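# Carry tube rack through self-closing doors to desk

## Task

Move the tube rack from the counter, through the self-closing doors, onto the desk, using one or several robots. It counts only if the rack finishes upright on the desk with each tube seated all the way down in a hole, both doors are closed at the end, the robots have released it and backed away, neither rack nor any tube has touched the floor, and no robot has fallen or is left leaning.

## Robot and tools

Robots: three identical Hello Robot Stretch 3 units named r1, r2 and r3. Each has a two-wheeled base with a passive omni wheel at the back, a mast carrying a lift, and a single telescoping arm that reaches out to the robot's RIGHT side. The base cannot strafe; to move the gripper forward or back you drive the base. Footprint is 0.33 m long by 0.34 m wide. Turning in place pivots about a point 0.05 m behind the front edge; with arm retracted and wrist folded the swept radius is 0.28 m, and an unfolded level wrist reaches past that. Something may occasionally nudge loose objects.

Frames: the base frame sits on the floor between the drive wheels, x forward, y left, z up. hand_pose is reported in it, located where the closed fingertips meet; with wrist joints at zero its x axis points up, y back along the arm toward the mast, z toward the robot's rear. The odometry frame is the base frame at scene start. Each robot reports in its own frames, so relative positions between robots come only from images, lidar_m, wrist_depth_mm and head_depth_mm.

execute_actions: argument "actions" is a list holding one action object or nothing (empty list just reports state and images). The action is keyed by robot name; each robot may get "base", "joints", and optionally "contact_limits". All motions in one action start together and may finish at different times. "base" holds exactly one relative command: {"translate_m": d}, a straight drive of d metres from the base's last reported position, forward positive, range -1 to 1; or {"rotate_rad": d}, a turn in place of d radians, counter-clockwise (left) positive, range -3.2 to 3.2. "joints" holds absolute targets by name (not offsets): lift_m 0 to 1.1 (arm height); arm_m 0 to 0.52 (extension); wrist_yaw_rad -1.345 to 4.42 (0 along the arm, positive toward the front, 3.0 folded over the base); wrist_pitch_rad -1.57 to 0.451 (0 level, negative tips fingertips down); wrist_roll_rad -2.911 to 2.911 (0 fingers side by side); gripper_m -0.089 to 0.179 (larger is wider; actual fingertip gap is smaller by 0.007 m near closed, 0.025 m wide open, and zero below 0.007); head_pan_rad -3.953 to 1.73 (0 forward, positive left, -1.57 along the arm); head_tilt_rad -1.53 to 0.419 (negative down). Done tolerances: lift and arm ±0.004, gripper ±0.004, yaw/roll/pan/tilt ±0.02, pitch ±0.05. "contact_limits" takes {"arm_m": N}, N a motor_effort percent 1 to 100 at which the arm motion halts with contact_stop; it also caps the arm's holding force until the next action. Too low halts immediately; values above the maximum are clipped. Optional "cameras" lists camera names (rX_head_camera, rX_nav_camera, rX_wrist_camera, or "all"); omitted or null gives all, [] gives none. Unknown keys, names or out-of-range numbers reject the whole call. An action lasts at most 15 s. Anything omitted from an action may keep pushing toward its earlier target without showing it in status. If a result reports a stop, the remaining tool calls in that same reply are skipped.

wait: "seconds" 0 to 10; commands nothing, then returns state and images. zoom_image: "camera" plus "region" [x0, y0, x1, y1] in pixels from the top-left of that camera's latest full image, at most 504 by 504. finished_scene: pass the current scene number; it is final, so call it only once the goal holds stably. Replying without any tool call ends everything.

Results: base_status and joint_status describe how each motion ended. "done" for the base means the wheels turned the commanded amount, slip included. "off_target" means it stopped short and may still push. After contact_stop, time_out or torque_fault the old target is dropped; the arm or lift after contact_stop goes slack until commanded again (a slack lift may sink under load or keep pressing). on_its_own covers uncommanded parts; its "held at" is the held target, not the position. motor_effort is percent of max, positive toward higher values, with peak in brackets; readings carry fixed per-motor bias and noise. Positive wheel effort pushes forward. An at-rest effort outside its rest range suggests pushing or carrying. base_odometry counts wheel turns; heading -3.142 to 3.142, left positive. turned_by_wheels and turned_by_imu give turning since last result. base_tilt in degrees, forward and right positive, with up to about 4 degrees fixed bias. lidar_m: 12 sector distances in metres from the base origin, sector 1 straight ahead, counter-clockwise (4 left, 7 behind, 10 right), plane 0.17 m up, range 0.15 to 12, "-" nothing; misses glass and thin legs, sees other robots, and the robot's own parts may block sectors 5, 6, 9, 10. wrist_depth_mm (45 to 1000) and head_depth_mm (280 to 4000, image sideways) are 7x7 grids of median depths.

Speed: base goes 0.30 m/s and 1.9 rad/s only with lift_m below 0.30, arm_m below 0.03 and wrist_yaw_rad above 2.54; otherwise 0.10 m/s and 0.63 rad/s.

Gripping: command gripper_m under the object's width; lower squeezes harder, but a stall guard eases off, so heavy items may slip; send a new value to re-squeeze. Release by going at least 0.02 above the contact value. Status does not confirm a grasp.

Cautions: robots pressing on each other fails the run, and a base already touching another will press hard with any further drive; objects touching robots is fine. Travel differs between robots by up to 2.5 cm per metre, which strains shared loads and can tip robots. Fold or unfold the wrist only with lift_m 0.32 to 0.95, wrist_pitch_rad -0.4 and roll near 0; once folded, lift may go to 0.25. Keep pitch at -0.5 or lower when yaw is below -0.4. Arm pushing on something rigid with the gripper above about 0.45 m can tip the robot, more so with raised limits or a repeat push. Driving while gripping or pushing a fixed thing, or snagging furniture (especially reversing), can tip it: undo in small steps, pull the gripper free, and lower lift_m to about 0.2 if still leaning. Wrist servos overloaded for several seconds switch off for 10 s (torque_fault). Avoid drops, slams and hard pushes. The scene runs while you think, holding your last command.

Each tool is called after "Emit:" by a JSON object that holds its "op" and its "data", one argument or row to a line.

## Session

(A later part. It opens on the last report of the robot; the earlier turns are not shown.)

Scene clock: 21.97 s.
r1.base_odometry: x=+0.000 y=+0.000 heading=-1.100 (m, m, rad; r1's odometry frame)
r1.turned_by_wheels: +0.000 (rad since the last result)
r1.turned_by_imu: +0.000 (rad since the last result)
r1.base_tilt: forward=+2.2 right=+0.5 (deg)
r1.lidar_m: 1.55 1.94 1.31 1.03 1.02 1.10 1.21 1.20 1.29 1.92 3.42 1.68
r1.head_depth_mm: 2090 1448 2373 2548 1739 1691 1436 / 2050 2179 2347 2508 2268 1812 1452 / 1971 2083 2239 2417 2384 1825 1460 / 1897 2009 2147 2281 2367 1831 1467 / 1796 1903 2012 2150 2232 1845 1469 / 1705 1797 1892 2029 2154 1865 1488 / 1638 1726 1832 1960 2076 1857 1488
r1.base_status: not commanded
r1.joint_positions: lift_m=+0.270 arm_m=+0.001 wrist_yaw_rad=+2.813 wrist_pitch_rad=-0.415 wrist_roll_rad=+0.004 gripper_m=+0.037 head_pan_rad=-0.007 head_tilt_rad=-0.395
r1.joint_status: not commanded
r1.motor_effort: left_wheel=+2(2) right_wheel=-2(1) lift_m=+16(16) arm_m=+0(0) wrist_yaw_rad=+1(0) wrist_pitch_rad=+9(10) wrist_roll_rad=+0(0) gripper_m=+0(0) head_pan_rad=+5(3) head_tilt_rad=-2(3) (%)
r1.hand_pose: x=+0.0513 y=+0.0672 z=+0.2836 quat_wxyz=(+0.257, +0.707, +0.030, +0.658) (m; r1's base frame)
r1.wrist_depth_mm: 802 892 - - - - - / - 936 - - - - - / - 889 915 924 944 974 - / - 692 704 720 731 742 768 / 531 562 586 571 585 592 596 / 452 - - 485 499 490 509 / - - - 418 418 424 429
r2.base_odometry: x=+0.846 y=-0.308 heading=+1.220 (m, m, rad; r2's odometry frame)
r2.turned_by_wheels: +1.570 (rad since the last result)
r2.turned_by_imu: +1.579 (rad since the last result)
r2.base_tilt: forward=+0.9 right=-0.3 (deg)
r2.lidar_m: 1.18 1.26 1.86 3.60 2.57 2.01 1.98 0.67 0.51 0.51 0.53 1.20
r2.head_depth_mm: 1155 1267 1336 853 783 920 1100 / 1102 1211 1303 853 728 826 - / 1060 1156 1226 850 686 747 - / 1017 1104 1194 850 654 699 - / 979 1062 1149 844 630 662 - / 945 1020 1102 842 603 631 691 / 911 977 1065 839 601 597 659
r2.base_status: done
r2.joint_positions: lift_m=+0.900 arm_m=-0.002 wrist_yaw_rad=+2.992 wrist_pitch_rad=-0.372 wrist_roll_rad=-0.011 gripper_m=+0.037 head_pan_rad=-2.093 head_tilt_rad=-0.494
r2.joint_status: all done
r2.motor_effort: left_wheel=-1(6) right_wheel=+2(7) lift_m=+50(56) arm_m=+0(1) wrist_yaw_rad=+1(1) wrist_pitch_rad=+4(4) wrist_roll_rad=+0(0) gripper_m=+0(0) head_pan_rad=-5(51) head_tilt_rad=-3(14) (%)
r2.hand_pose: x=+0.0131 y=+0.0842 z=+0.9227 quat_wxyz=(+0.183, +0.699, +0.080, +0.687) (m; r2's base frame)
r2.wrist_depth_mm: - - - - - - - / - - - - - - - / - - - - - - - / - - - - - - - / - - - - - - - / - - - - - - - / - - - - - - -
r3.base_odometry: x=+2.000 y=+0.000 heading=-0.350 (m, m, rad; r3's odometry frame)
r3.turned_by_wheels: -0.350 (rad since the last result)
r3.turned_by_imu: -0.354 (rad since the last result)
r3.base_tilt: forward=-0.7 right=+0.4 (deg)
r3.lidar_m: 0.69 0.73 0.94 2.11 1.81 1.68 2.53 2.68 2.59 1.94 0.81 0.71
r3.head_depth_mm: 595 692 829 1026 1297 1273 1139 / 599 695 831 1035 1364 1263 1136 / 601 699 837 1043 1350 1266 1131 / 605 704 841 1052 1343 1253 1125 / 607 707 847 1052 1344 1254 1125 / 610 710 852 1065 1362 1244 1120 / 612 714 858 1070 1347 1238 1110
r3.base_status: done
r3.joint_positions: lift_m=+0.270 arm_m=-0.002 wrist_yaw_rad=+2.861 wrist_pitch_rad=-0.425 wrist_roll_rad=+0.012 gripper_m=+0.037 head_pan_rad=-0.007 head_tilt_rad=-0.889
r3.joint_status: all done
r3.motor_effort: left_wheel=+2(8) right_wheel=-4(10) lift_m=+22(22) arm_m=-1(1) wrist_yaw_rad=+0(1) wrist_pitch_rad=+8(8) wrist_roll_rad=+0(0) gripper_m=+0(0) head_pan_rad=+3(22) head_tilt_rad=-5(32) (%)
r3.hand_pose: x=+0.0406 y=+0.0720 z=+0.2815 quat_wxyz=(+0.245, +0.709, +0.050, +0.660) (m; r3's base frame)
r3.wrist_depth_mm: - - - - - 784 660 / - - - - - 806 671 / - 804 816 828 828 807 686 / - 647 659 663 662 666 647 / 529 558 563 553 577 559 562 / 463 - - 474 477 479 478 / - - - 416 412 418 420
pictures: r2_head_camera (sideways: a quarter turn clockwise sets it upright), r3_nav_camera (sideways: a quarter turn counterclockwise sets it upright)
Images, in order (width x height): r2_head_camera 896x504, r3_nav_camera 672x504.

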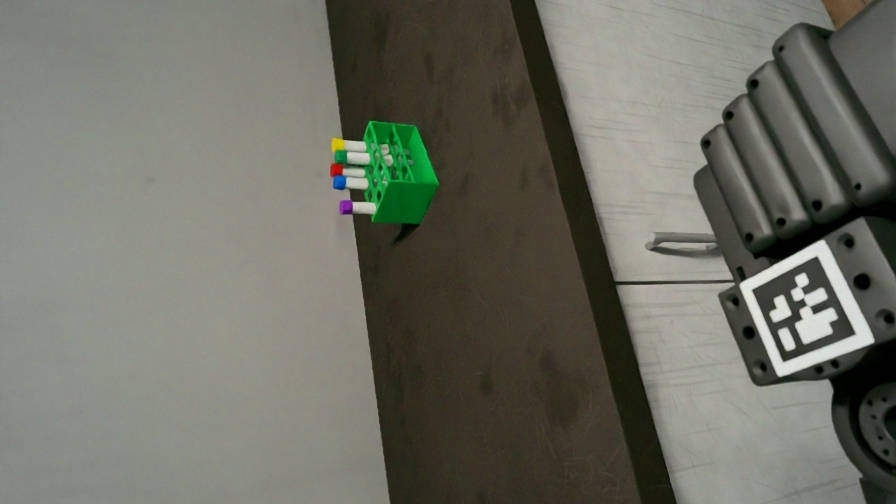

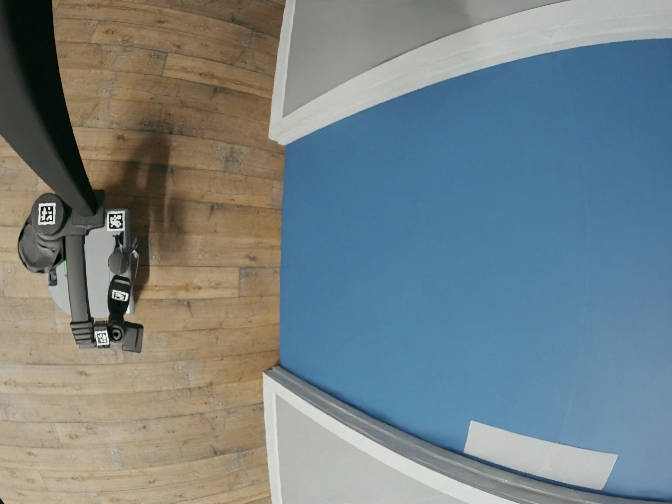

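Emit:
{"op": "execute_actions", "data": {
  "actions": [
    {"r2":{"base":{"translate_m":-0.55},"joints":{"head_pan_rad":-1.57,"lift_m":0.94,"wrist_yaw_rad":1.3}},"r3":{"base":{"translate_m":0.55},"joints":{"wrist_yaw_rad":3.1}},"r1":{"base":{"translate_m":0.6}}}
  ],
  "cameras": []
}}

Emit:
{"op": "execute_actions", "data": {
  "actions": [
    {"r2":{"joints":{"lift_m":1.05,"wrist_yaw_rad":0.6,"wrist_pitch_rad":0,"gripper_m":0.17}},"r3":{"base":{"translate_m":0.5},"joints":{"lift_m":0.33}}}
  ],
  "cameras": ["r3_nav_camera"]
}}

Emit:
{"op": "execute_actions", "data": {
  "actions": [
    {"r2":{"joints":{"wrist_yaw_rad":0}}}
  ],
  "cameras": ["r2_head_camera","r2_wrist_camera","r1_nav_camera"]
}}

Scene clock: 29.47 s.
r1.base_odometry: x=+0.272 y=-0.535 heading=-1.100 (m, m, rad; r1's odometry frame)
r1.turned_by_wheels: +0.000 (rad since the last result)
r1.turned_by_imu: +0.001 (rad since the last result)
r1.base_tilt: forward=+2.1 right=+0.5 (deg)
r1.lidar_m: 1.39 1.39 1.49 1.28 1.27 1.36 1.77 1.75 1.89 2.82 3.06 1.87
r1.head_depth_mm: 1533 1636 1763 1903 2077 1694 1442 / 1463 1551 1684 1814 1617 1636 1454 / 1395 1449 1563 1680 1797 1707 1459 / 1361 1437 1539 1650 1776 1818 1467 / 1306 1383 1480 1578 1659 1727 1479 / 1201 1273 1353 1425 1532 1654 1476 / 1153 1225 1298 1376 1465 1571 1493
r1.base_status: done
r1.joint_positions: lift_m=+0.270 arm_m=+0.001 wrist_yaw_rad=+2.813 wrist_pitch_rad=-0.415 wrist_roll_rad=+0.004 gripper_m=+0.037 head_pan_rad=-0.007 head_tilt_rad=-0.396
r1.joint_status: not commanded
r1.motor_effort: left_wheel=+2(11) right_wheel=-1(5) lift_m=+16(16) arm_m=+0(0) wrist_yaw_rad=+1(1) wrist_pitch_rad=+9(10) wrist_roll_rad=+0(1) gripper_m=+0(0) head_pan_rad=+5(5) head_tilt_rad=-2(3) (%)
r1.hand_pose: x=+0.0513 y=+0.0672 z=+0.2836 quat_wxyz=(+0.257, +0.707, +0.030, +0.658) (m; r1's base frame)
r1.wrist_depth_mm: 951 - - - - - - / - - - - - - - / - 870 922 922 972 968 - / - 678 687 725 734 720 763 / 521 565 585 577 592 594 604 / 458 - - 482 504 503 502 / - - - 414 418 426 430
r2.base_odometry: x=+0.657 y=-0.825 heading=+1.220 (m, m, rad; r2's odometry frame)
r2.turned_by_wheels: +0.000 (rad since the last result)
r2.turned_by_imu: -0.001 (rad since the last result)
r2.base_tilt: forward=+0.9 right=-0.4 (deg)
r2.lidar_m: 1.73 1.85 2.73 3.68 1.86 1.45 1.42 0.62 0.47 0.47 0.50 0.72
r2.head_depth_mm: 868 942 1026 855 610 522 - / 885 958 1045 853 609 534 - / 895 970 1059 805 607 579 - / 906 988 1070 762 606 600 691 / 919 1000 1091 799 604 612 693 / 931 1010 1109 841 604 620 - / 943 1033 1120 838 603 633 -
r2.base_status: done
r2.joint_positions: lift_m=+0.940 arm_m=-0.002 wrist_yaw_rad=+1.302 wrist_pitch_rad=-0.372 wrist_roll_rad=-0.011 gripper_m=+0.037 head_pan_rad=-1.577 head_tilt_rad=-0.494
r2.joint_status: all done
r2.motor_effort: left_wheel=-1(6) right_wheel=+2(3) lift_m=+50(54) arm_m=+0(0) wrist_yaw_rad=-2(2) wrist_pitch_rad=+5(4) wrist_roll_rad=+0(0) gripper_m=+0(0) head_pan_rad=+4(44) head_tilt_rad=-3(4) (%)
r2.hand_pose: x=+0.2003 y=-0.2043 z=+0.9627 quat_wxyz=(+0.635, +0.524, -0.470, +0.320) (m; r2's base frame)
r2.wrist_depth_mm: - - - - - - 973 / - - - - 818 873 907 / - - - - 596 523 541 / - - - - 648 406 375 / - - - - 650 418 305 / - - - - 577 418 295 / - - - - 685 424 311
r3.base_odometry: x=+2.517 y=-0.189 heading=-0.350 (m, m, rad; r3's odometry frame)
r3.turned_by_wheels: +0.000 (rad since the last result)
r3.turned_by_imu: +0.004 (rad since the last result)
r3.base_tilt: forward=-0.7 right=+0.3 (deg)
r3.lidar_m: - 0.15 0.22 0.51 2.19 1.51 3.06 2.97 2.31 0.44 0.19 0.15
r3.head_depth_mm: - - - - - 315 525 / - - - - - 321 541 / - - - - - 327 557 / - - - - - 323 576 / - - - - - 326 594 / - - - - - 332 615 / - - - - - 338 636
r3.base_status: done
r3.joint_positions: lift_m=+0.270 arm_m=-0.002 wrist_yaw_rad=+3.099 wrist_pitch_rad=-0.425 wrist_roll_rad=+0.012 gripper_m=+0.037 head_pan_rad=-0.007 head_tilt_rad=-0.890
r3.joint_status: all done
r3.motor_effort: left_wheel=+1(10) right_wheel=-2(7) lift_m=+22(22) arm_m=-1(1) wrist_yaw_rad=+0(1) wrist_pitch_rad=+8(8) wrist_roll_rad=+0(0) gripper_m=-1(0) head_pan_rad=+4(4) head_tilt_rad=-5(5) (%)
r3.hand_pose: x=-0.0118 y=+0.0806 z=+0.2815 quat_wxyz=(+0.165, +0.698, +0.134, +0.684) (m; r3's base frame)
r3.wrist_depth_mm: - - - - 501 291 194 / - - - - 538 291 195 / 807 806 812 822 565 288 194 / 640 653 - 667 565 288 193 / 536 541 - 548 491 286 193 / 479 - - - 439 286 192 / - - - - 417 267 192
pictures: none
No camera images: the call's "cameras" was empty. Leave "cameras" out to get every camera's image.

Scene clock: 34.93 s.
r1.base_odometry: x=+0.272 y=-0.535 heading=-1.100 (m, m, rad; r1's odometry frame)
r1.turned_by_wheels: +0.000 (rad since the last result)
r1.turned_by_imu: +0.000 (rad since the last result)
r1.base_tilt: forward=+2.1 right=+0.5 (deg)
r1.lidar_m: 1.40 1.39 1.49 1.28 1.27 1.36 1.77 1.75 1.88 2.82 3.05 1.87
r1.head_depth_mm: 1527 1638 1769 1904 2087 1756 1445 / 1463 1560 1675 1787 1914 1682 1448 / 1395 1429 1583 1648 1768 1705 1457 / 1358 1445 1530 1645 1774 1823 1466 / 1307 1380 1480 1579 1670 1727 1478 / 1207 1271 1342 1433 1538 1642 1478 / 1159 1216 1300 1379 1474 1577 1493
r1.base_status: not commanded
r1.joint_positions: lift_m=+0.270 arm_m=+0.001 wrist_yaw_rad=+2.813 wrist_pitch_rad=-0.415 wrist_roll_rad=+0.004 gripper_m=+0.037 head_pan_rad=-0.007 head_tilt_rad=-0.396
r1.joint_status: not commanded
r1.motor_effort: left_wheel=+2(2) right_wheel=-1(1) lift_m=+16(16) arm_m=+0(0) wrist_yaw_rad=+0(0) wrist_pitch_rad=+9(9) wrist_roll_rad=-1(1) gripper_m=-1(0) head_pan_rad=+4(4) head_tilt_rad=-2(3) (%)
r1.hand_pose: x=+0.0513 y=+0.0672 z=+0.2836 quat_wxyz=(+0.257, +0.707, +0.030, +0.658) (m; r1's base frame)
r1.wrist_depth_mm: 969 - - - - - - / - - - - - - - / - 870 895 930 970 979 - / - 681 688 696 707 746 740 / 520 554 586 562 576 601 600 / 453 - - 476 507 500 498 / - - - 413 417 419 435
r2.base_odometry: x=+0.657 y=-0.825 heading=+1.220 (m, m, rad; r2's odometry frame)
r2.turned_by_wheels: +0.000 (rad since the last result)
r2.turned_by_imu: -0.001 (rad since the last result)
r2.base_tilt: forward=+0.8 right=-0.2 (deg)
r2.lidar_m: 1.73 1.85 2.74 3.68 1.86 1.45 1.43 0.62 0.48 0.47 0.49 0.72
r2.head_depth_mm: 869 944 1026 - - - 676 / 881 955 1046 - - - - / 892 969 1058 - - - - / 906 981 1062 - - - 704 / 919 998 1068 - - 639 711 / 930 1016 1097 796 - 626 726 / 945 1033 1119 844 591 638 744
r2.base_status: not commanded
r2.joint_positions: lift_m=+1.050 arm_m=-0.002 wrist_yaw_rad=+0.602 wrist_pitch_rad=-0.021 wrist_roll_rad=-0.011 gripper_m=+0.170 head_pan_rad=-1.577 head_tilt_rad=-0.494
r2.joint_status: all done
r2.motor_effort: left_wheel=-1(0) right_wheel=+2(2) lift_m=+51(58) arm_m=+0(0) wrist_yaw_rad=-3(3) wrist_pitch_rad=+6(7) wrist_roll_rad=+0(0) gripper_m=+0(85) head_pan_rad=+4(4) head_tilt_rad=-3(3) (%)
r2.hand_pose: x=+0.1234 y=-0.3539 z=+1.1590 quat_wxyz=(+0.681, +0.216, -0.669, +0.204) (m; r2's base frame)
r2.wrist_depth_mm: - - - - 896 745 672 / - - - - 904 775 681 / - - - - 952 776 689 / - - - - 936 781 693 / - - 966 - 936 806 702 / - 642 664 675 707 647 689 / - 538 508 510 532 499 565
r3.base_odometry: x=+2.986 y=-0.360 heading=-0.349 (m, m, rad; r3's odometry frame)
r3.turned_by_wheels: +0.001 (rad since the last result)
r3.turned_by_imu: -0.103 (rad since the last result)
r3.base_tilt: forward=-0.7 right=+0.3 (deg)
r3.lidar_m: - - 0.15 0.19 2.14 1.58 3.15 3.26 2.34 0.25 0.15 -
r3.head_depth_mm: - - - - - - - / - - - - - - - / - - - - - - - / - - - - - - - / - - - - - - - / - - - - - - - / - - - - - - -
r3.base_status: translate_m off_target (by the wheels' count: +0.4998 of +0.5000)
r3.joint_positions: lift_m=+0.330 arm_m=-0.002 wrist_yaw_rad=+3.101 wrist_pitch_rad=-0.427 wrist_roll_rad=+0.011 gripper_m=+0.037 head_pan_rad=+0.005 head_tilt_rad=-0.914
r3.joint_status: all done
r3.on_its_own: left_wheel is at rest, and its effort (+44) is outside its rest range (-18 to +18)
r3.motor_effort: left_wheel=+44(73) right_wheel=+7(84) lift_m=+30(41) arm_m=-1(0) wrist_yaw_rad=-1(23) wrist_pitch_rad=+9(9) wrist_roll_rad=+0(0) gripper_m=+0(0) head_pan_rad=-2(5) head_tilt_rad=+8(9) (%)
r3.hand_pose: x=-0.0121 y=+0.0803 z=+0.3405 quat_wxyz=(+0.165, +0.698, +0.135, +0.684) (m; r3's base frame)
r3.wrist_depth_mm: - - - 501 201 118 84 / - - - 544 205 120 85 / 919 937 930 598 209 121 85 / 745 738 - 664 212 122 86 / 614 626 - 624 196 124 87 / 533 542 - 558 181 125 87 / 475 - - - 229 120 88
pictures: r3_nav_camera (sideways: a quarter turn counterclockwise sets it upright)
Images, in order (width x height): r3_nav_camera 672x504.

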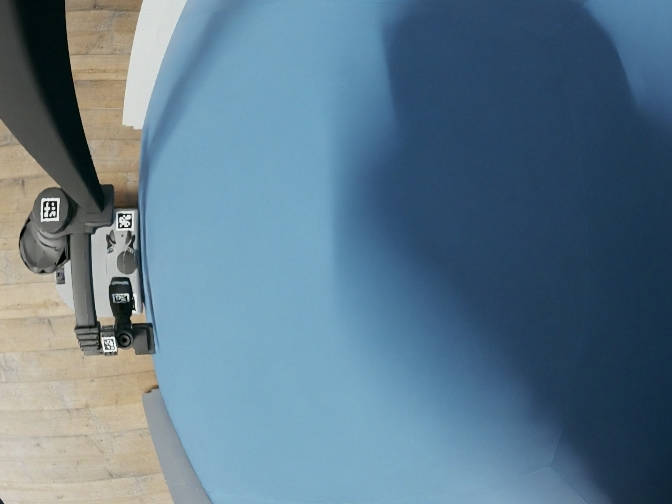

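Scene clock: 36.17 s.
r1.base_odometry: x=+0.272 y=-0.535 heading=-1.100 (m, m, rad; r1's odometry frame)
r1.turned_by_wheels: +0.000 (rad since the last result)
r1.turned_by_imu: +0.000 (rad since the last result)
r1.base_tilt: forward=+2.2 right=+0.5 (deg)
r1.lidar_m: 1.40 1.39 1.49 1.28 1.27 1.36 1.77 1.75 1.89 2.81 3.07 1.88
r1.head_depth_mm: 1528 1636 1761 1907 2069 1759 1444 / 1465 1557 1672 1790 1901 1688 1448 / 1388 1415 1574 1658 1781 1709 1466 / 1358 1435 1534 1647 1770 1818 1477 / 1305 1391 1474 1572 1654 1713 1470 / 1202 1267 1348 1432 1539 1648 1491 / 1151 1218 1291 1375 1467 1572 1493
r1.base_status: not commanded
r1.joint_positions: lift_m=+0.270 arm_m=+0.001 wrist_yaw_rad=+2.813 wrist_pitch_rad=-0.415 wrist_roll_rad=+0.004 gripper_m=+0.037 head_pan_rad=-0.007 head_tilt_rad=-0.396
r1.joint_status: not commanded
r1.motor_effort: left_wheel=+2(2) right_wheel=-1(1) lift_m=+16(16) arm_m=+0(1) wrist_yaw_rad=+1(1) wrist_pitch_rad=+9(9) wrist_roll_rad=-1(1) gripper_m=-1(0) head_pan_rad=+4(3) head_tilt_rad=-2(3) (%)
r1.hand_pose: x=+0.0513 y=+0.0672 z=+0.2836 quat_wxyz=(+0.257, +0.707, +0.030, +0.658) (m; r1's base frame)
r1.wrist_depth_mm: - - - - - - - / - - - - - - - / - 893 902 931 950 - - / - 683 691 707 731 744 760 / 527 548 570 571 581 588 601 / 457 - - 487 504 488 500 / - - - 415 418 426 425
r2.base_odometry: x=+0.657 y=-0.825 heading=+1.220 (m, m, rad; r2's odometry frame)
r2.turned_by_wheels: +0.000 (rad since the last result)
r2.turned_by_imu: +0.000 (rad since the last result)
r2.base_tilt: forward=+0.8 right=-0.3 (deg)
r2.lidar_m: 1.73 1.86 2.74 3.67 1.85 1.45 1.43 0.62 0.48 0.47 0.49 0.72
r2.head_depth_mm: 869 944 1022 - - - - / 883 956 1015 - - - - / 894 971 1034 - - - - / 906 986 1068 765 582 602 697 / 917 997 1091 794 603 612 709 / 933 1016 1105 843 603 624 728 / 945 1030 1119 841 603 638 745
r2.base_status: not commanded
r2.joint_positions: lift_m=+1.050 arm_m=-0.002 wrist_yaw_rad=+0.002 wrist_pitch_rad=-0.021 wrist_roll_rad=-0.011 gripper_m=+0.170 head_pan_rad=-1.577 head_tilt_rad=-0.494
r2.joint_status: all done
r2.motor_effort: left_wheel=-1(1) right_wheel=+2(2) lift_m=+51(51) arm_m=+0(0) wrist_yaw_rad=-3(4) wrist_pitch_rad=+6(6) wrist_roll_rad=+0(0) gripper_m=+0(0) head_pan_rad=+4(4) head_tilt_rad=-3(3) (%)
r2.hand_pose: x=-0.0209 y=-0.3988 z=+1.1590 quat_wxyz=(+0.711, +0.008, -0.703, -0.007) (m; r2's base frame)
r2.wrist_depth_mm: 860 857 820 802 811 791 770 / 918 848 848 825 842 818 816 / 923 896 866 862 848 799 816 / 920 909 887 887 860 845 825 / 916 922 911 879 877 857 824 / 673 636 604 648 704 742 759 / - 486 505 511 522 535 570
r3.base_odometry: x=+2.986 y=-0.360 heading=-0.349 (m, m, rad; r3's odometry frame)
r3.turned_by_wheels: +0.000 (rad since the last result)
r3.turned_by_imu: +0.000 (rad since the last result)
r3.base_tilt: forward=-0.8 right=+0.5 (deg)
r3.lidar_m: - - 0.15 0.19 2.13 1.59 3.16 3.26 2.34 0.25 0.15 -
r3.head_depth_mm: - - - - - - - / - - - - - - - / - - - - - - - / - - - - - - - / - - - - - - - / - - - - - - - / - - - - - - -
r3.base_status: not commanded
r3.joint_positions: lift_m=+0.330 arm_m=-0.002 wrist_yaw_rad=+3.101 wrist_pitch_rad=-0.427 wrist_roll_rad=+0.011 gripper_m=+0.037 head_pan_rad=+0.005 head_tilt_rad=-0.914
r3.joint_status: not commanded
r3.on_its_own: left_wheel is at rest, and its effort (+44) is outside its rest range (-18 to +18)
r3.motor_effort: left_wheel=+44(44) right_wheel=+8(7) lift_m=+31(31) arm_m=-1(0) wrist_yaw_rad=+0(0) wrist_pitch_rad=+9(9) wrist_roll_rad=+1(0) gripper_m=-1(0) head_pan_rad=-2(2) head_tilt_rad=+8(8) (%)
r3.hand_pose: x=-0.0121 y=+0.0803 z=+0.3405 quat_wxyz=(+0.165, +0.698, +0.135, +0.684) (m; r3's base frame)
r3.wrist_depth_mm: - - - 501 201 118 84 / - - - 539 205 119 84 / 915 910 905 599 209 121 85 / 737 737 - 662 213 122 86 / 618 621 - 631 195 124 87 / 532 535 - 560 181 125 87 / 478 - - - 228 120 88
pictures: r1_nav_camera (sideways: a quarter turn counterclockwise sets it upright), r2_head_camera (sideways: a quarter turn clockwise sets it upright), r2_wrist_camera
Images, in order (width x height): r1_nav_camera 672x504, r2_head_camera 896x504, r2_wrist_camera 644x364.

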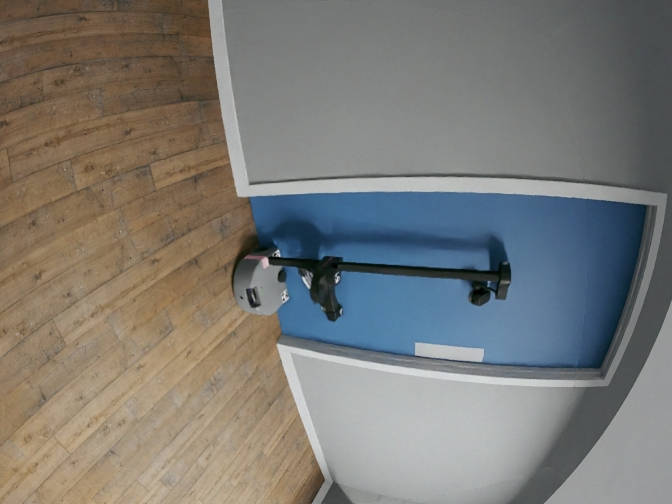

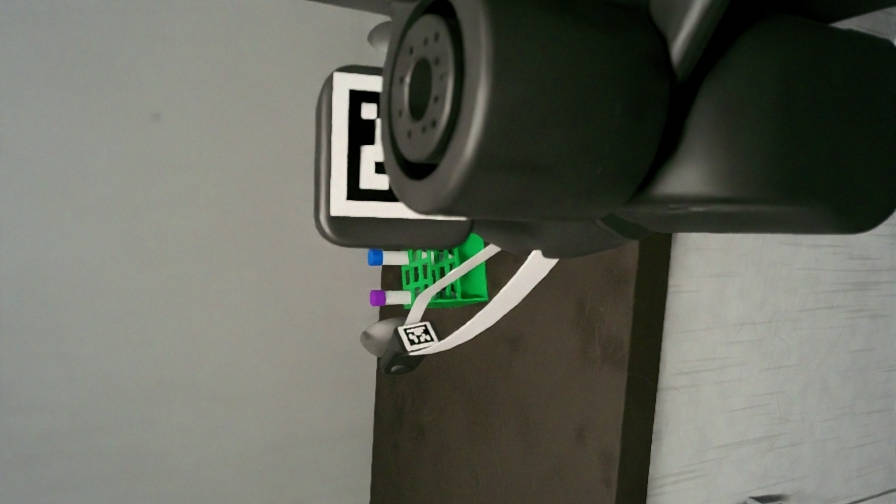

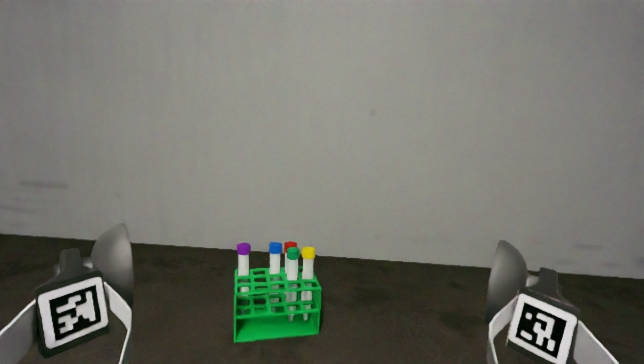

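Emit:
{"op": "execute_actions", "data": {
  "actions": [
    {"r2":{"base":{"translate_m":0.06},"joints":{"arm_m":0.12,"gripper_m":0.179}},"r3":{"base":{"translate_m":-0.5},"joints":{"lift_m":0.27,"wrist_yaw_rad":3.3}}}
  ],
  "cameras": []
}}

Emit:
{"op": "execute_actions", "data": {
  "actions": [
    {"r2":{"joints":{"lift_m":0.9}},"r3":{"base":{"rotate_rad":-0.4}}}
  ],
  "cameras": ["r2_wrist_camera","r2_head_camera"]
}}

Emit:
{"op": "execute_actions", "data": {
  "actions": [
    {"r3":{"base":{"translate_m":0.36}}}
  ],
  "cameras": []
}}

Emit:
{"op": "execute_actions", "data": {
  "actions": [
    {"r3":{"base":{"rotate_rad":0.65}}}
  ],
  "cameras": ["r3_nav_camera"]
}}

Scene clock: 41.27 s.
r1.base_odometry: x=+0.272 y=-0.535 heading=-1.100 (m, m, rad; r1's odometry frame)
r1.turned_by_wheels: +0.000 (rad since the last result)
r1.turned_by_imu: +0.000 (rad since the last result)
r1.base_tilt: forward=+2.1 right=+0.5 (deg)
r1.lidar_m: 1.04 1.39 1.50 1.28 1.26 1.36 1.77 1.75 1.88 2.82 3.05 1.06
r1.head_depth_mm: 1477 934 1687 1799 2042 1138 1267 / 1448 1562 1679 1815 1971 1747 1372 / 1406 1499 1604 1730 1861 1818 1462 / 1357 1445 1533 1645 1775 1816 1472 / 1303 1386 1475 1566 1672 1718 1475 / 1206 1266 1341 1429 1539 1642 1481 / 1151 1227 1300 1371 1471 1576 1487
r1.base_status: not commanded
r1.joint_positions: lift_m=+0.270 arm_m=+0.001 wrist_yaw_rad=+2.813 wrist_pitch_rad=-0.415 wrist_roll_rad=+0.004 gripper_m=+0.037 head_pan_rad=-0.007 head_tilt_rad=-0.396
r1.joint_status: not commanded
r1.motor_effort: left_wheel=+2(2) right_wheel=-2(1) lift_m=+16(16) arm_m=+0(1) wrist_yaw_rad=+0(0) wrist_pitch_rad=+9(9) wrist_roll_rad=+0(0) gripper_m=+1(1) head_pan_rad=+4(3) head_tilt_rad=-3(2) (%)
r1.hand_pose: x=+0.0513 y=+0.0672 z=+0.2836 quat_wxyz=(+0.257, +0.707, +0.030, +0.658) (m; r1's base frame)
r1.wrist_depth_mm: 974 - - - - - - / - - - - - - - / - 885 901 915 966 961 - / - 688 690 705 717 741 728 / 527 557 588 570 583 594 602 / 459 - - 481 506 498 497 / - - - 419 416 422 425
r2.base_odometry: x=+0.677 y=-0.769 heading=+1.220 (m, m, rad; r2's odometry frame)
r2.turned_by_wheels: +0.000 (rad since the last result)
r2.turned_by_imu: -0.001 (rad since the last result)
r2.base_tilt: forward=+0.8 right=-0.3 (deg)
r2.lidar_m: 1.67 1.78 2.64 3.66 1.94 1.51 1.49 0.63 0.48 0.47 0.50 0.72
r2.head_depth_mm: 873 931 - - 575 575 659 / 885 953 - - 584 585 672 / 895 971 - - 561 594 686 / 908 990 1095 759 606 606 701 / 923 1007 1093 847 604 617 715 / 937 1019 1113 843 602 630 733 / 950 1037 1122 842 601 639 752
r2.base_status: done
r2.joint_positions: lift_m=+1.050 arm_m=+0.120 wrist_yaw_rad=+0.001 wrist_pitch_rad=-0.020 wrist_roll_rad=-0.011 gripper_m=+0.179 head_pan_rad=-1.577 head_tilt_rad=-0.494
r2.joint_status: all done
r2.motor_effort: left_wheel=-1(0) right_wheel=+1(6) lift_m=+51(50) arm_m=+6(4) wrist_yaw_rad=-1(2) wrist_pitch_rad=+6(6) wrist_roll_rad=+0(0) gripper_m=+0(49) head_pan_rad=+4(4) head_tilt_rad=-3(3) (%)
r2.hand_pose: x=-0.0212 y=-0.5203 z=+1.1590 quat_wxyz=(+0.711, +0.008, -0.703, -0.007) (m; r2's base frame)
r2.wrist_depth_mm: 755 743 720 712 698 670 675 / 759 760 716 701 682 680 676 / 794 765 751 727 716 700 696 / 823 775 753 782 743 719 722 / 811 793 802 779 771 760 719 / - 652 654 606 679 770 750 / - 481 499 411 518 529 581
r3.base_odometry: x=+2.516 y=-0.189 heading=-0.349 (m, m, rad; r3's odometry frame)
r3.turned_by_wheels: +0.000 (rad since the last result)
r3.turned_by_imu: -0.006 (rad since the last result)
r3.base_tilt: forward=-0.7 right=+0.4 (deg)
r3.lidar_m: 0.56 0.57 0.68 1.66 2.11 1.17 2.66 2.74 2.71 2.20 0.72 0.58
r3.head_depth_mm: 488 572 689 868 1172 1266 1139 / 486 568 685 860 1160 1262 1134 / 483 565 679 855 1147 1254 1129 / 480 562 676 849 1138 1248 1123 / 479 558 672 840 1122 1243 1117 / 476 555 667 833 1112 1240 1117 / 475 553 663 827 1097 1234 1107
r3.base_status: done
r3.joint_positions: lift_m=+0.270 arm_m=-0.002 wrist_yaw_rad=+3.299 wrist_pitch_rad=-0.427 wrist_roll_rad=+0.011 gripper_m=+0.037 head_pan_rad=+0.005 head_tilt_rad=-0.902
r3.joint_status: all done
r3.motor_effort: left_wheel=+1(37) right_wheel=-1(7) lift_m=+22(28) arm_m=-1(1) wrist_yaw_rad=+0(1) wrist_pitch_rad=+9(9) wrist_roll_rad=+0(0) gripper_m=+0(0) head_pan_rad=-2(1) head_tilt_rad=+1(8) (%)
r3.hand_pose: x=-0.0563 y=+0.0777 z=+0.2809 quat_wxyz=(+0.096, +0.681, +0.204, +0.697) (m; r3's base frame)
r3.wrist_depth_mm: 967 - - - - - 759 / 929 - - - - - 746 / 792 798 811 810 822 837 721 / 639 641 649 - 662 664 652 / 537 542 559 - 577 561 562 / 466 - - - - 480 483 / 413 - - - - 420 421
pictures: none
No camera images: the call's "cameras" was empty. Leave "cameras" out to get every camera's image.

Scene clock: 43.47 s.
r1.base_odometry: x=+0.272 y=-0.535 heading=-1.100 (m, m, rad; r1's odometry frame)
r1.turned_by_wheels: +0.000 (rad since the last result)
r1.turned_by_imu: +0.000 (rad since the last result)
r1.base_tilt: forward=+2.1 right=+0.5 (deg)
r1.lidar_m: 1.09 1.39 1.50 1.28 1.27 1.36 1.77 1.75 1.88 2.82 3.05 1.17
r1.head_depth_mm: 1469 1606 1760 1914 2090 1146 1263 / 1452 1543 1666 1762 1884 1628 1348 / 1407 1499 1611 1732 1863 1820 1470 / 1358 1446 1528 1658 1781 1837 1474 / 1306 1384 1462 1568 1673 1710 1476 / 1204 1270 1344 1422 1529 1642 1478 / 1158 1225 1293 1373 1473 1567 1482
r1.base_status: not commanded
r1.joint_positions: lift_m=+0.270 arm_m=+0.001 wrist_yaw_rad=+2.813 wrist_pitch_rad=-0.415 wrist_roll_rad=+0.004 gripper_m=+0.037 head_pan_rad=-0.007 head_tilt_rad=-0.396
r1.joint_status: not commanded
r1.motor_effort: left_wheel=+2(2) right_wheel=-1(2) lift_m=+16(16) arm_m=+0(0) wrist_yaw_rad=+0(0) wrist_pitch_rad=+10(9) wrist_roll_rad=+0(1) gripper_m=+2(0) head_pan_rad=+4(4) head_tilt_rad=-3(2) (%)
r1.hand_pose: x=+0.0513 y=+0.0672 z=+0.2836 quat_wxyz=(+0.257, +0.707, +0.030, +0.658) (m; r1's base frame)
r1.wrist_depth_mm: 971 - - - - - - / - - - - - - - / - 874 904 928 969 966 - / - 698 678 708 710 726 741 / 520 558 589 570 582 598 621 / 461 - - 479 503 493 500 / - - - 413 413 427 432
r2.base_odometry: x=+0.677 y=-0.769 heading=+1.220 (m, m, rad; r2's odometry frame)
r2.turned_by_wheels: +0.000 (rad since the last result)
r2.turned_by_imu: +0.000 (rad since the last result)
r2.base_tilt: forward=+0.8 right=-0.3 (deg)
r2.lidar_m: 1.67 1.79 2.64 3.66 1.93 1.51 1.49 0.63 0.48 0.47 0.50 0.72
r2.head_depth_mm: 875 946 1034 854 664 - 686 / 884 958 1052 853 - - 701 / 896 973 1056 761 - - 699 / 911 990 1084 772 632 610 707 / 923 1007 1103 846 604 619 717 / 937 1019 1112 845 604 629 733 / 948 1038 1120 839 601 639 751
r2.base_status: not commanded
r2.joint_positions: lift_m=+0.900 arm_m=+0.120 wrist_yaw_rad=+0.001 wrist_pitch_rad=-0.020 wrist_roll_rad=-0.011 gripper_m=+0.179 head_pan_rad=-1.577 head_tilt_rad=-0.494
r2.joint_status: all done
r2.motor_effort: left_wheel=+0(1) right_wheel=+2(2) lift_m=+31(42) arm_m=+5(5) wrist_yaw_rad=-1(2) wrist_pitch_rad=+6(6) wrist_roll_rad=+0(0) gripper_m=+0(0) head_pan_rad=+5(4) head_tilt_rad=-3(2) (%)
r2.hand_pose: x=-0.0212 y=-0.5203 z=+1.0097 quat_wxyz=(+0.711, +0.008, -0.703, -0.007) (m; r2's base frame)
r2.wrist_depth_mm: 741 742 727 696 695 685 650 / 772 745 732 723 704 699 685 / 786 791 767 745 717 713 705 / 788 783 759 407 734 702 709 / 468 488 492 408 545 583 607 / - 337 345 353 368 380 398 / - 258 262 269 276 278 302
r3.base_odometry: x=+2.516 y=-0.189 heading=-0.749 (m, m, rad; r3's odometry frame)
r3.turned_by_wheels: -0.400 (rad since the last result)
r3.turned_by_imu: -0.403 (rad since the last result)
r3.base_tilt: forward=-0.7 right=+0.4 (deg)
r3.lidar_m: 0.56 0.56 0.59 0.76 2.07 1.16 1.18 2.67 2.84 2.71 1.43 0.72
r3.head_depth_mm: 629 721 836 1129 1413 1268 1136 / 598 715 875 1073 1365 1266 1134 / 569 672 824 1062 1368 1258 1129 / 541 634 767 965 1314 1243 1123 / 515 600 719 892 1177 1243 1122 / 493 570 674 823 1063 1246 1115 / 472 541 635 768 973 1198 1112
r3.base_status: done
r3.joint_positions: lift_m=+0.270 arm_m=-0.002 wrist_yaw_rad=+3.299 wrist_pitch_rad=-0.427 wrist_roll_rad=+0.011 gripper_m=+0.037 head_pan_rad=+0.005 head_tilt_rad=-0.902
r3.joint_status: not commanded
r3.motor_effort: left_wheel=+2(10) right_wheel=-3(10) lift_m=+22(22) arm_m=-1(0) wrist_yaw_rad=+0(0) wrist_pitch_rad=+9(9) wrist_roll_rad=+0(0) gripper_m=-1(0) head_pan_rad=-2(2) head_tilt_rad=+1(1) (%)
r3.hand_pose: x=-0.0563 y=+0.0777 z=+0.2809 quat_wxyz=(+0.096, +0.681, +0.204, +0.697) (m; r3's base frame)
r3.wrist_depth_mm: - - - - 947 640 562 / - - - - 961 684 570 / 796 799 831 820 830 739 595 / 631 645 644 - 658 660 611 / 540 543 564 - 570 558 562 / 459 - - - - 475 477 / 411 - - - - 419 417
pictures: r2_head_camera (sideways: a quarter turn clockwise sets it upright), r2_wrist_camera
Images, in order (width x height): r2_head_camera 896x504, r2_wrist_camera 644x364.

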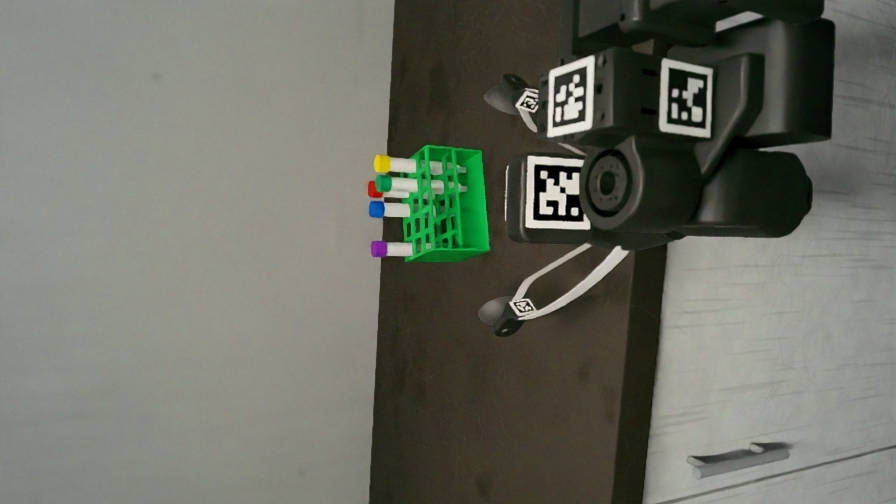

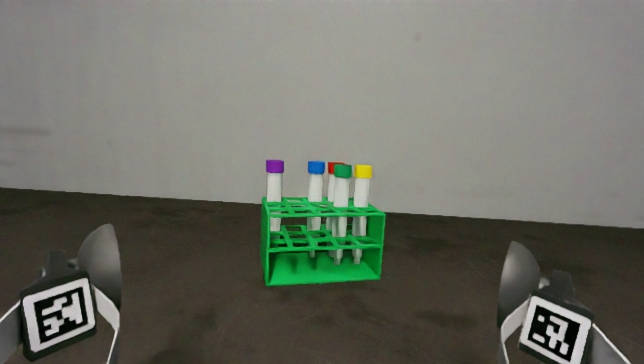

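Scene clock: 46.33 s.
r1.base_odometry: x=+0.272 y=-0.535 heading=-1.100 (m, m, rad; r1's odometry frame)
r1.turned_by_wheels: +0.000 (rad since the last result)
r1.turned_by_imu: +0.000 (rad since the last result)
r1.base_tilt: forward=+2.2 right=+0.5 (deg)
r1.lidar_m: 1.40 1.39 1.50 1.28 1.26 1.36 1.78 1.75 1.89 2.82 3.06 1.88
r1.head_depth_mm: 1516 1610 1770 1907 1977 1588 1446 / 1448 1540 1669 1784 1643 1634 1450 / 1405 1507 1603 1720 1865 1824 1467 / 1361 1445 1538 1652 1788 1838 1462 / 1307 1386 1479 1577 1677 1715 1467 / 1200 1269 1349 1425 1526 1657 1485 / 1156 1227 1290 1371 1472 1575 1492
r1.base_status: not commanded
r1.joint_positions: lift_m=+0.270 arm_m=+0.001 wrist_yaw_rad=+2.813 wrist_pitch_rad=-0.415 wrist_roll_rad=+0.004 gripper_m=+0.037 head_pan_rad=-0.007 head_tilt_rad=-0.396
r1.joint_status: not commanded
r1.motor_effort: left_wheel=+2(2) right_wheel=-1(1) lift_m=+16(16) arm_m=+0(0) wrist_yaw_rad=+1(1) wrist_pitch_rad=+9(9) wrist_roll_rad=+0(0) gripper_m=+0(1) head_pan_rad=+4(4) head_tilt_rad=-2(3) (%)
r1.hand_pose: x=+0.0513 y=+0.0672 z=+0.2836 quat_wxyz=(+0.257, +0.707, +0.030, +0.658) (m; r1's base frame)
r1.wrist_depth_mm: 997 - - - - - - / - - - - - - - / - 893 911 928 952 953 - / - 681 698 705 723 737 749 / 515 552 587 573 593 588 610 / 461 - - 477 507 493 501 / - - - 414 418 423 436
r2.base_odometry: x=+0.677 y=-0.769 heading=+1.220 (m, m, rad; r2's odometry frame)
r2.turned_by_wheels: +0.000 (rad since the last result)
r2.turned_by_imu: -0.001 (rad since the last result)
r2.base_tilt: forward=+0.8 right=-0.3 (deg)
r2.lidar_m: 1.67 1.78 2.64 3.66 1.93 1.51 1.49 0.63 0.48 0.47 0.50 0.72
r2.head_depth_mm: 876 945 1032 853 663 - 688 / 886 962 1054 850 - - 701 / 899 975 1060 762 - - 699 / 913 992 1080 771 631 610 707 / 925 1005 1102 845 604 618 716 / 937 1022 1112 844 603 631 734 / 952 1038 1124 840 603 639 750
r2.base_status: not commanded
r2.joint_positions: lift_m=+0.900 arm_m=+0.120 wrist_yaw_rad=+0.001 wrist_pitch_rad=-0.020 wrist_roll_rad=-0.011 gripper_m=+0.179 head_pan_rad=-1.577 head_tilt_rad=-0.494
r2.joint_status: not commanded
r2.motor_effort: left_wheel=+0(1) right_wheel=+1(2) lift_m=+31(31) arm_m=+5(6) wrist_yaw_rad=-1(1) wrist_pitch_rad=+6(6) wrist_roll_rad=+0(0) gripper_m=+0(0) head_pan_rad=+5(4) head_tilt_rad=-4(3) (%)
r2.hand_pose: x=-0.0212 y=-0.5203 z=+1.0097 quat_wxyz=(+0.711, +0.008, -0.703, -0.007) (m; r2's base frame)
r2.wrist_depth_mm: 752 741 708 703 698 686 668 / 779 762 714 732 708 697 689 / 778 759 762 756 733 705 686 / 818 781 790 408 721 729 716 / 468 494 498 413 551 586 614 / - 341 343 357 369 382 400 / - 256 261 269 276 280 303
r3.base_odometry: x=+2.780 y=-0.434 heading=-0.749 (m, m, rad; r3's odometry frame)
r3.turned_by_wheels: +0.000 (rad since the last result)
r3.turned_by_imu: +0.003 (rad since the last result)
r3.base_tilt: forward=-0.8 right=+0.4 (deg)
r3.lidar_m: 0.23 0.23 0.24 0.36 0.93 1.63 1.52 2.99 2.79 2.16 0.42 0.30
r3.head_depth_mm: - 293 348 472 672 905 1142 / - - 320 423 619 983 1130 / - - 307 383 538 902 1131 / - - 294 349 474 739 1108 / - - - 321 425 624 1078 / - - - 307 384 541 912 / - - - 295 351 477 744
r3.base_status: done
r3.joint_positions: lift_m=+0.270 arm_m=-0.002 wrist_yaw_rad=+3.300 wrist_pitch_rad=-0.427 wrist_roll_rad=+0.011 gripper_m=+0.037 head_pan_rad=+0.005 head_tilt_rad=-0.901
r3.joint_status: not commanded
r3.motor_effort: left_wheel=+1(10) right_wheel=-3(7) lift_m=+22(22) arm_m=+0(0) wrist_yaw_rad=+0(0) wrist_pitch_rad=+9(9) wrist_roll_rad=+1(0) gripper_m=+0(1) head_pan_rad=-1(1) head_tilt_rad=+1(1) (%)
r3.hand_pose: x=-0.0564 y=+0.0777 z=+0.2809 quat_wxyz=(+0.096, +0.681, +0.204, +0.697) (m; r3's base frame)
r3.wrist_depth_mm: - - - - 493 341 261 / - - - - 512 351 266 / 797 808 813 759 540 361 271 / 642 641 648 - 566 376 281 / 539 542 564 - 531 389 288 / 464 - - - - 403 295 / 410 - - - - 396 305
pictures: none
No camera images: the call's "cameras" was empty. Leave "cameras" out to get every camera's image.

Scene clock: 47.93 s.
r1.base_odometry: x=+0.272 y=-0.535 heading=-1.100 (m, m, rad; r1's odometry frame)
r1.turned_by_wheels: +0.000 (rad since the last result)
r1.turned_by_imu: +0.000 (rad since the last result)
r1.base_tilt: forward=+2.2 right=+0.5 (deg)
r1.lidar_m: 1.39 1.39 1.50 1.28 1.27 1.36 1.78 1.75 1.89 2.81 3.06 1.88
r1.head_depth_mm: 1498 1321 1755 1911 1611 1578 1437 / 1452 1567 1655 1788 1896 1673 1454 / 1416 1494 1604 1724 1858 1815 1458 / 1352 1448 1540 1644 1763 1827 1468 / 1301 1383 1485 1577 1653 1719 1475 / 1204 1270 1349 1427 1540 1660 1481 / 1161 1219 1290 1380 1460 1566 1496
r1.base_status: not commanded
r1.joint_positions: lift_m=+0.270 arm_m=+0.001 wrist_yaw_rad=+2.813 wrist_pitch_rad=-0.415 wrist_roll_rad=+0.004 gripper_m=+0.037 head_pan_rad=-0.007 head_tilt_rad=-0.396
r1.joint_status: not commanded
r1.motor_effort: left_wheel=+2(2) right_wheel=-1(1) lift_m=+16(16) arm_m=+0(0) wrist_yaw_rad=+1(1) wrist_pitch_rad=+9(9) wrist_roll_rad=-1(1) gripper_m=-1(1) head_pan_rad=+3(4) head_tilt_rad=-3(3) (%)
r1.hand_pose: x=+0.0513 y=+0.0672 z=+0.2836 quat_wxyz=(+0.257, +0.707, +0.030, +0.658) (m; r1's base frame)
r1.wrist_depth_mm: 997 - - - - - - / - - - - - - - / - 871 917 915 939 981 - / - 681 702 702 715 737 772 / 523 563 582 571 593 582 606 / 457 - - 471 508 493 500 / - - - 413 418 424 428
r2.base_odometry: x=+0.677 y=-0.769 heading=+1.220 (m, m, rad; r2's odometry frame)
r2.turned_by_wheels: +0.000 (rad since the last result)
r2.turned_by_imu: +0.000 (rad since the last result)
r2.base_tilt: forward=+0.8 right=-0.3 (deg)
r2.lidar_m: 1.67 1.79 2.64 3.68 1.93 1.51 1.49 0.63 0.48 0.47 0.50 0.73
r2.head_depth_mm: 874 948 1037 854 664 - 686 / 886 961 1052 853 - - 702 / 898 977 1057 761 - - 702 / 909 990 1081 770 632 609 707 / 927 1007 1104 848 604 620 718 / 935 1018 1113 840 602 631 733 / 946 1036 1119 840 602 638 750
r2.base_status: not commanded
r2.joint_positions: lift_m=+0.900 arm_m=+0.120 wrist_yaw_rad=+0.001 wrist_pitch_rad=-0.020 wrist_roll_rad=-0.011 gripper_m=+0.179 head_pan_rad=-1.577 head_tilt_rad=-0.494
r2.joint_status: not commanded
r2.motor_effort: left_wheel=-1(1) right_wheel=+2(2) lift_m=+31(31) arm_m=+5(5) wrist_yaw_rad=-1(1) wrist_pitch_rad=+6(6) wrist_roll_rad=+0(0) gripper_m=+0(0) head_pan_rad=+4(4) head_tilt_rad=-3(3) (%)
r2.hand_pose: x=-0.0212 y=-0.5203 z=+1.0097 quat_wxyz=(+0.711, +0.008, -0.703, -0.007) (m; r2's base frame)
r2.wrist_depth_mm: 752 712 727 718 702 687 650 / 754 754 741 738 720 694 674 / 826 763 760 730 724 704 712 / 781 793 766 402 730 725 700 / 473 488 497 414 557 582 620 / - 336 343 355 367 377 401 / - 256 262 270 275 281 306
r3.base_odometry: x=+2.780 y=-0.434 heading=-0.099 (m, m, rad; r3's odometry frame)
r3.turned_by_wheels: +0.650 (rad since the last result)
r3.turned_by_imu: +0.655 (rad since the last result)
r3.base_tilt: forward=-0.6 right=+0.4 (deg)
r3.lidar_m: 0.23 0.26 0.43 2.21 1.52 3.00 2.99 2.79 2.16 0.42 0.27 0.23
r3.head_depth_mm: - - - 295 354 496 831 / - - - 299 369 528 923 / - - - 305 387 564 1042 / - - - 311 406 605 1078 / - - - 317 427 653 1088 / - - - 330 451 709 1099 / - - 291 344 477 775 1108
r3.base_status: done
r3.joint_positions: lift_m=+0.270 arm_m=-0.002 wrist_yaw_rad=+3.300 wrist_pitch_rad=-0.427 wrist_roll_rad=+0.011 gripper_m=+0.037 head_pan_rad=+0.005 head_tilt_rad=-0.901
r3.joint_status: not commanded
r3.motor_effort: left_wheel=-3(8) right_wheel=+4(12) lift_m=+22(22) arm_m=-1(0) wrist_yaw_rad=+1(0) wrist_pitch_rad=+9(9) wrist_roll_rad=+0(0) gripper_m=+0(0) head_pan_rad=-2(2) head_tilt_rad=+0(1) (%)
r3.hand_pose: x=-0.0564 y=+0.0777 z=+0.2809 quat_wxyz=(+0.096, +0.681, +0.204, +0.697) (m; r3's base frame)
r3.wrist_depth_mm: - - - - - - 541 / - - - - - 958 572 / 797 793 818 829 837 755 563 / 651 650 645 - 666 661 527 / 540 548 566 - 570 553 494 / 462 - - - - 475 452 / 410 - - - - 419 410
pictures: r3_nav_camera (sideways: a quarter turn counterclockwise sets it upright)
Images, in order (width x height): r3_nav_camera 672x504.

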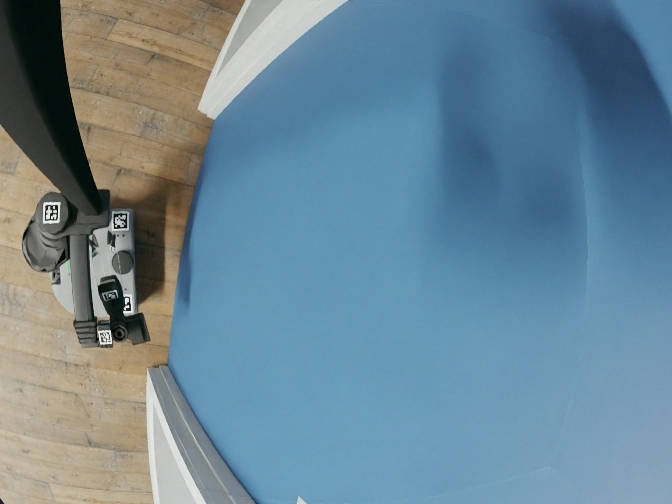

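Emit:
{"op": "execute_actions", "data": {
  "actions": [
    {"r2":{"base":{"translate_m":-0.012},"joints":{"lift_m":0.84,"arm_m":0.24}},"r3":{"base":{"translate_m":0.4},"joints":{"lift_m":0.31}}}
  ],
  "cameras": ["r2_wrist_camera","r2_head_camera","r3_nav_camera"]
}}

Scene clock: 53.20 s.
r1.base_odometry: x=+0.272 y=-0.535 heading=-1.100 (m, m, rad; r1's odometry frame)
r1.turned_by_wheels: +0.000 (rad since the last result)
r1.turned_by_imu: +0.000 (rad since the last result)
r1.base_tilt: forward=+2.1 right=+0.6 (deg)
r1.lidar_m: 1.40 1.39 1.49 1.28 1.26 1.36 1.77 1.75 1.88 2.82 3.06 1.88
r1.head_depth_mm: 1527 1632 1765 1899 2047 1734 1449 / 1450 1474 1674 1790 1812 1706 1453 / 1403 1486 1595 1687 1840 1790 1459 / 1362 1444 1543 1663 1783 1837 1475 / 1314 1381 1481 1572 1671 1711 1470 / 1199 1274 1342 1428 1539 1644 1485 / 1159 1215 1293 1379 1464 1568 1490
r1.base_status: not commanded
r1.joint_positions: lift_m=+0.270 arm_m=+0.001 wrist_yaw_rad=+2.813 wrist_pitch_rad=-0.415 wrist_roll_rad=+0.004 gripper_m=+0.037 head_pan_rad=-0.007 head_tilt_rad=-0.396
r1.joint_status: not commanded
r1.motor_effort: left_wheel=+2(2) right_wheel=-1(1) lift_m=+16(16) arm_m=+1(0) wrist_yaw_rad=+0(0) wrist_pitch_rad=+9(10) wrist_roll_rad=+0(0) gripper_m=+1(0) head_pan_rad=+4(3) head_tilt_rad=-2(2) (%)
r1.hand_pose: x=+0.0513 y=+0.0672 z=+0.2836 quat_wxyz=(+0.257, +0.707, +0.030, +0.658) (m; r1's base frame)
r1.wrist_depth_mm: 981 - - - - - - / - - - - - - - / - 889 889 918 943 999 - / - 688 690 696 713 730 764 / 527 560 591 572 589 590 604 / 468 - - 481 511 493 503 / - - - 408 421 426 427
r2.base_odometry: x=+0.673 y=-0.780 heading=+1.220 (m, m, rad; r2's odometry frame)
r2.turned_by_wheels: +0.000 (rad since the last result)
r2.turned_by_imu: -0.028 (rad since the last result)
r2.base_tilt: forward=+0.9 right=-0.4 (deg)
r2.lidar_m: 1.68 1.79 2.58 3.67 1.95 1.50 1.47 0.64 0.48 0.47 0.49 0.70
r2.head_depth_mm: 876 949 1041 847 632 - 694 / 889 967 1051 848 - 604 679 / 899 975 1062 787 - 616 692 / 906 989 1070 759 591 609 702 / 916 997 1096 841 603 617 713 / 926 1014 1095 837 602 626 727 / 934 1022 1106 837 599 625 743
r2.base_status: done
r2.joint_positions: lift_m=+0.841 arm_m=+0.240 wrist_yaw_rad=+0.001 wrist_pitch_rad=+0.021 wrist_roll_rad=-0.012 gripper_m=+0.179 head_pan_rad=-1.576 head_tilt_rad=-0.498
r2.joint_status: all done
r2.motor_effort: left_wheel=+2(18) right_wheel=-1(26) lift_m=+20(38) arm_m=+5(32) wrist_yaw_rad=+0(8) wrist_pitch_rad=-6(38) wrist_roll_rad=+1(3) gripper_m=+0(0) head_pan_rad=+3(5) head_tilt_rad=-1(3) (%)
r2.hand_pose: x=-0.0213 y=-0.6414 z=+0.9608 quat_wxyz=(+0.712, -0.007, -0.703, +0.007) (m; r2's base frame)
r2.wrist_depth_mm: 626 604 615 595 595 583 572 / 626 623 609 611 604 592 601 / 651 639 616 618 607 616 598 / 659 640 281 272 608 613 608 / 366 388 282 264 430 473 502 / - 250 247 255 274 280 298 / - 185 188 193 199 202 221
r3.base_odometry: x=+3.178 y=-0.473 heading=-0.098 (m, m, rad; r3's odometry frame)
r3.turned_by_wheels: +0.000 (rad since the last result)
r3.turned_by_imu: -0.249 (rad since the last result)
r3.base_tilt: forward=-0.9 right=+0.4 (deg)
r3.lidar_m: - - 0.15 0.20 2.25 1.64 3.15 3.26 2.24 0.24 0.15 -
r3.head_depth_mm: - - - - - - - / - - - - - - - / - - - - - - - / - - - - - - - / - - - - - - - / - - - - - - - / - - - - - - -
r3.base_status: translate_m off_target (by the wheels' count: +0.3999 of +0.4000)
r3.joint_positions: lift_m=+0.310 arm_m=-0.002 wrist_yaw_rad=+3.299 wrist_pitch_rad=-0.427 wrist_roll_rad=+0.011 gripper_m=+0.037 head_pan_rad=+0.002 head_tilt_rad=-0.915
r3.joint_status: all done
r3.on_its_own: left_wheel is at rest, and its effort (+22) is outside its rest range (-18 to +18)
r3.motor_effort: left_wheel=+22(50) right_wheel=+12(62) lift_m=+29(36) arm_m=-1(0) wrist_yaw_rad=+1(17) wrist_pitch_rad=+9(9) wrist_roll_rad=+0(0) gripper_m=+0(0) head_pan_rad=+0(5) head_tilt_rad=+8(8) (%)
r3.hand_pose: x=-0.0562 y=+0.0778 z=+0.3206 quat_wxyz=(+0.097, +0.681, +0.203, +0.697) (m; r3's base frame)
r3.wrist_depth_mm: - - - - 566 226 139 / - - - - 554 220 137 / 869 881 896 798 515 214 135 / 700 713 718 - 487 209 133 / 590 593 616 - 383 203 131 / 507 524 - - 293 199 129 / 449 - - - - 182 127
pictures: r2_head_camera (sideways: a quarter turn clockwise sets it upright), r2_wrist_camera, r3_nav_camera (sideways: a quarter turn counterclockwise sets it upright)
Images, in order (width x height): r2_head_camera 896x504, r2_wrist_camera 644x364, r3_nav_camera 672x504.

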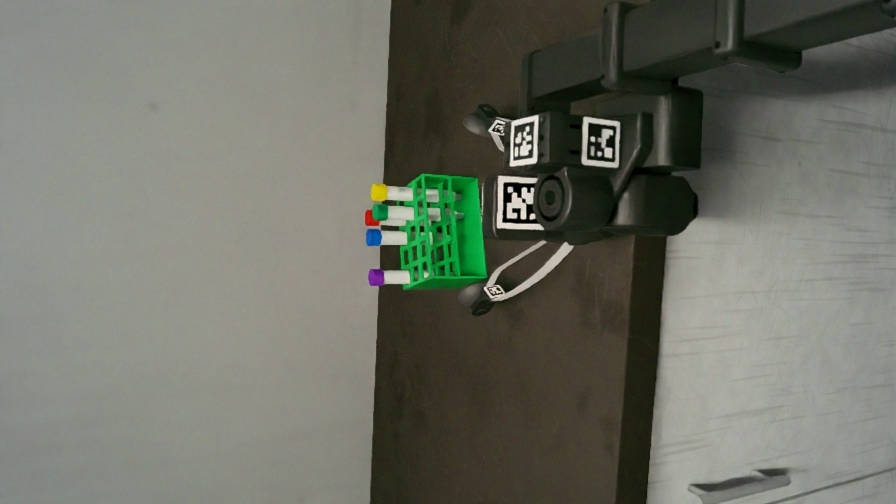

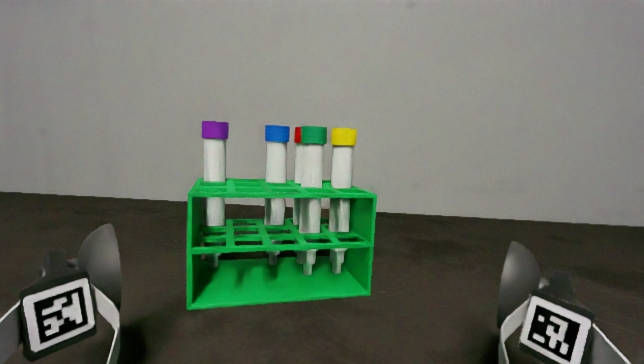

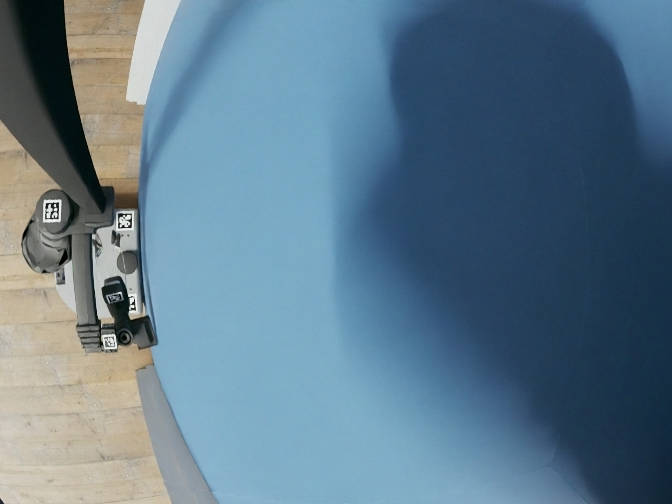

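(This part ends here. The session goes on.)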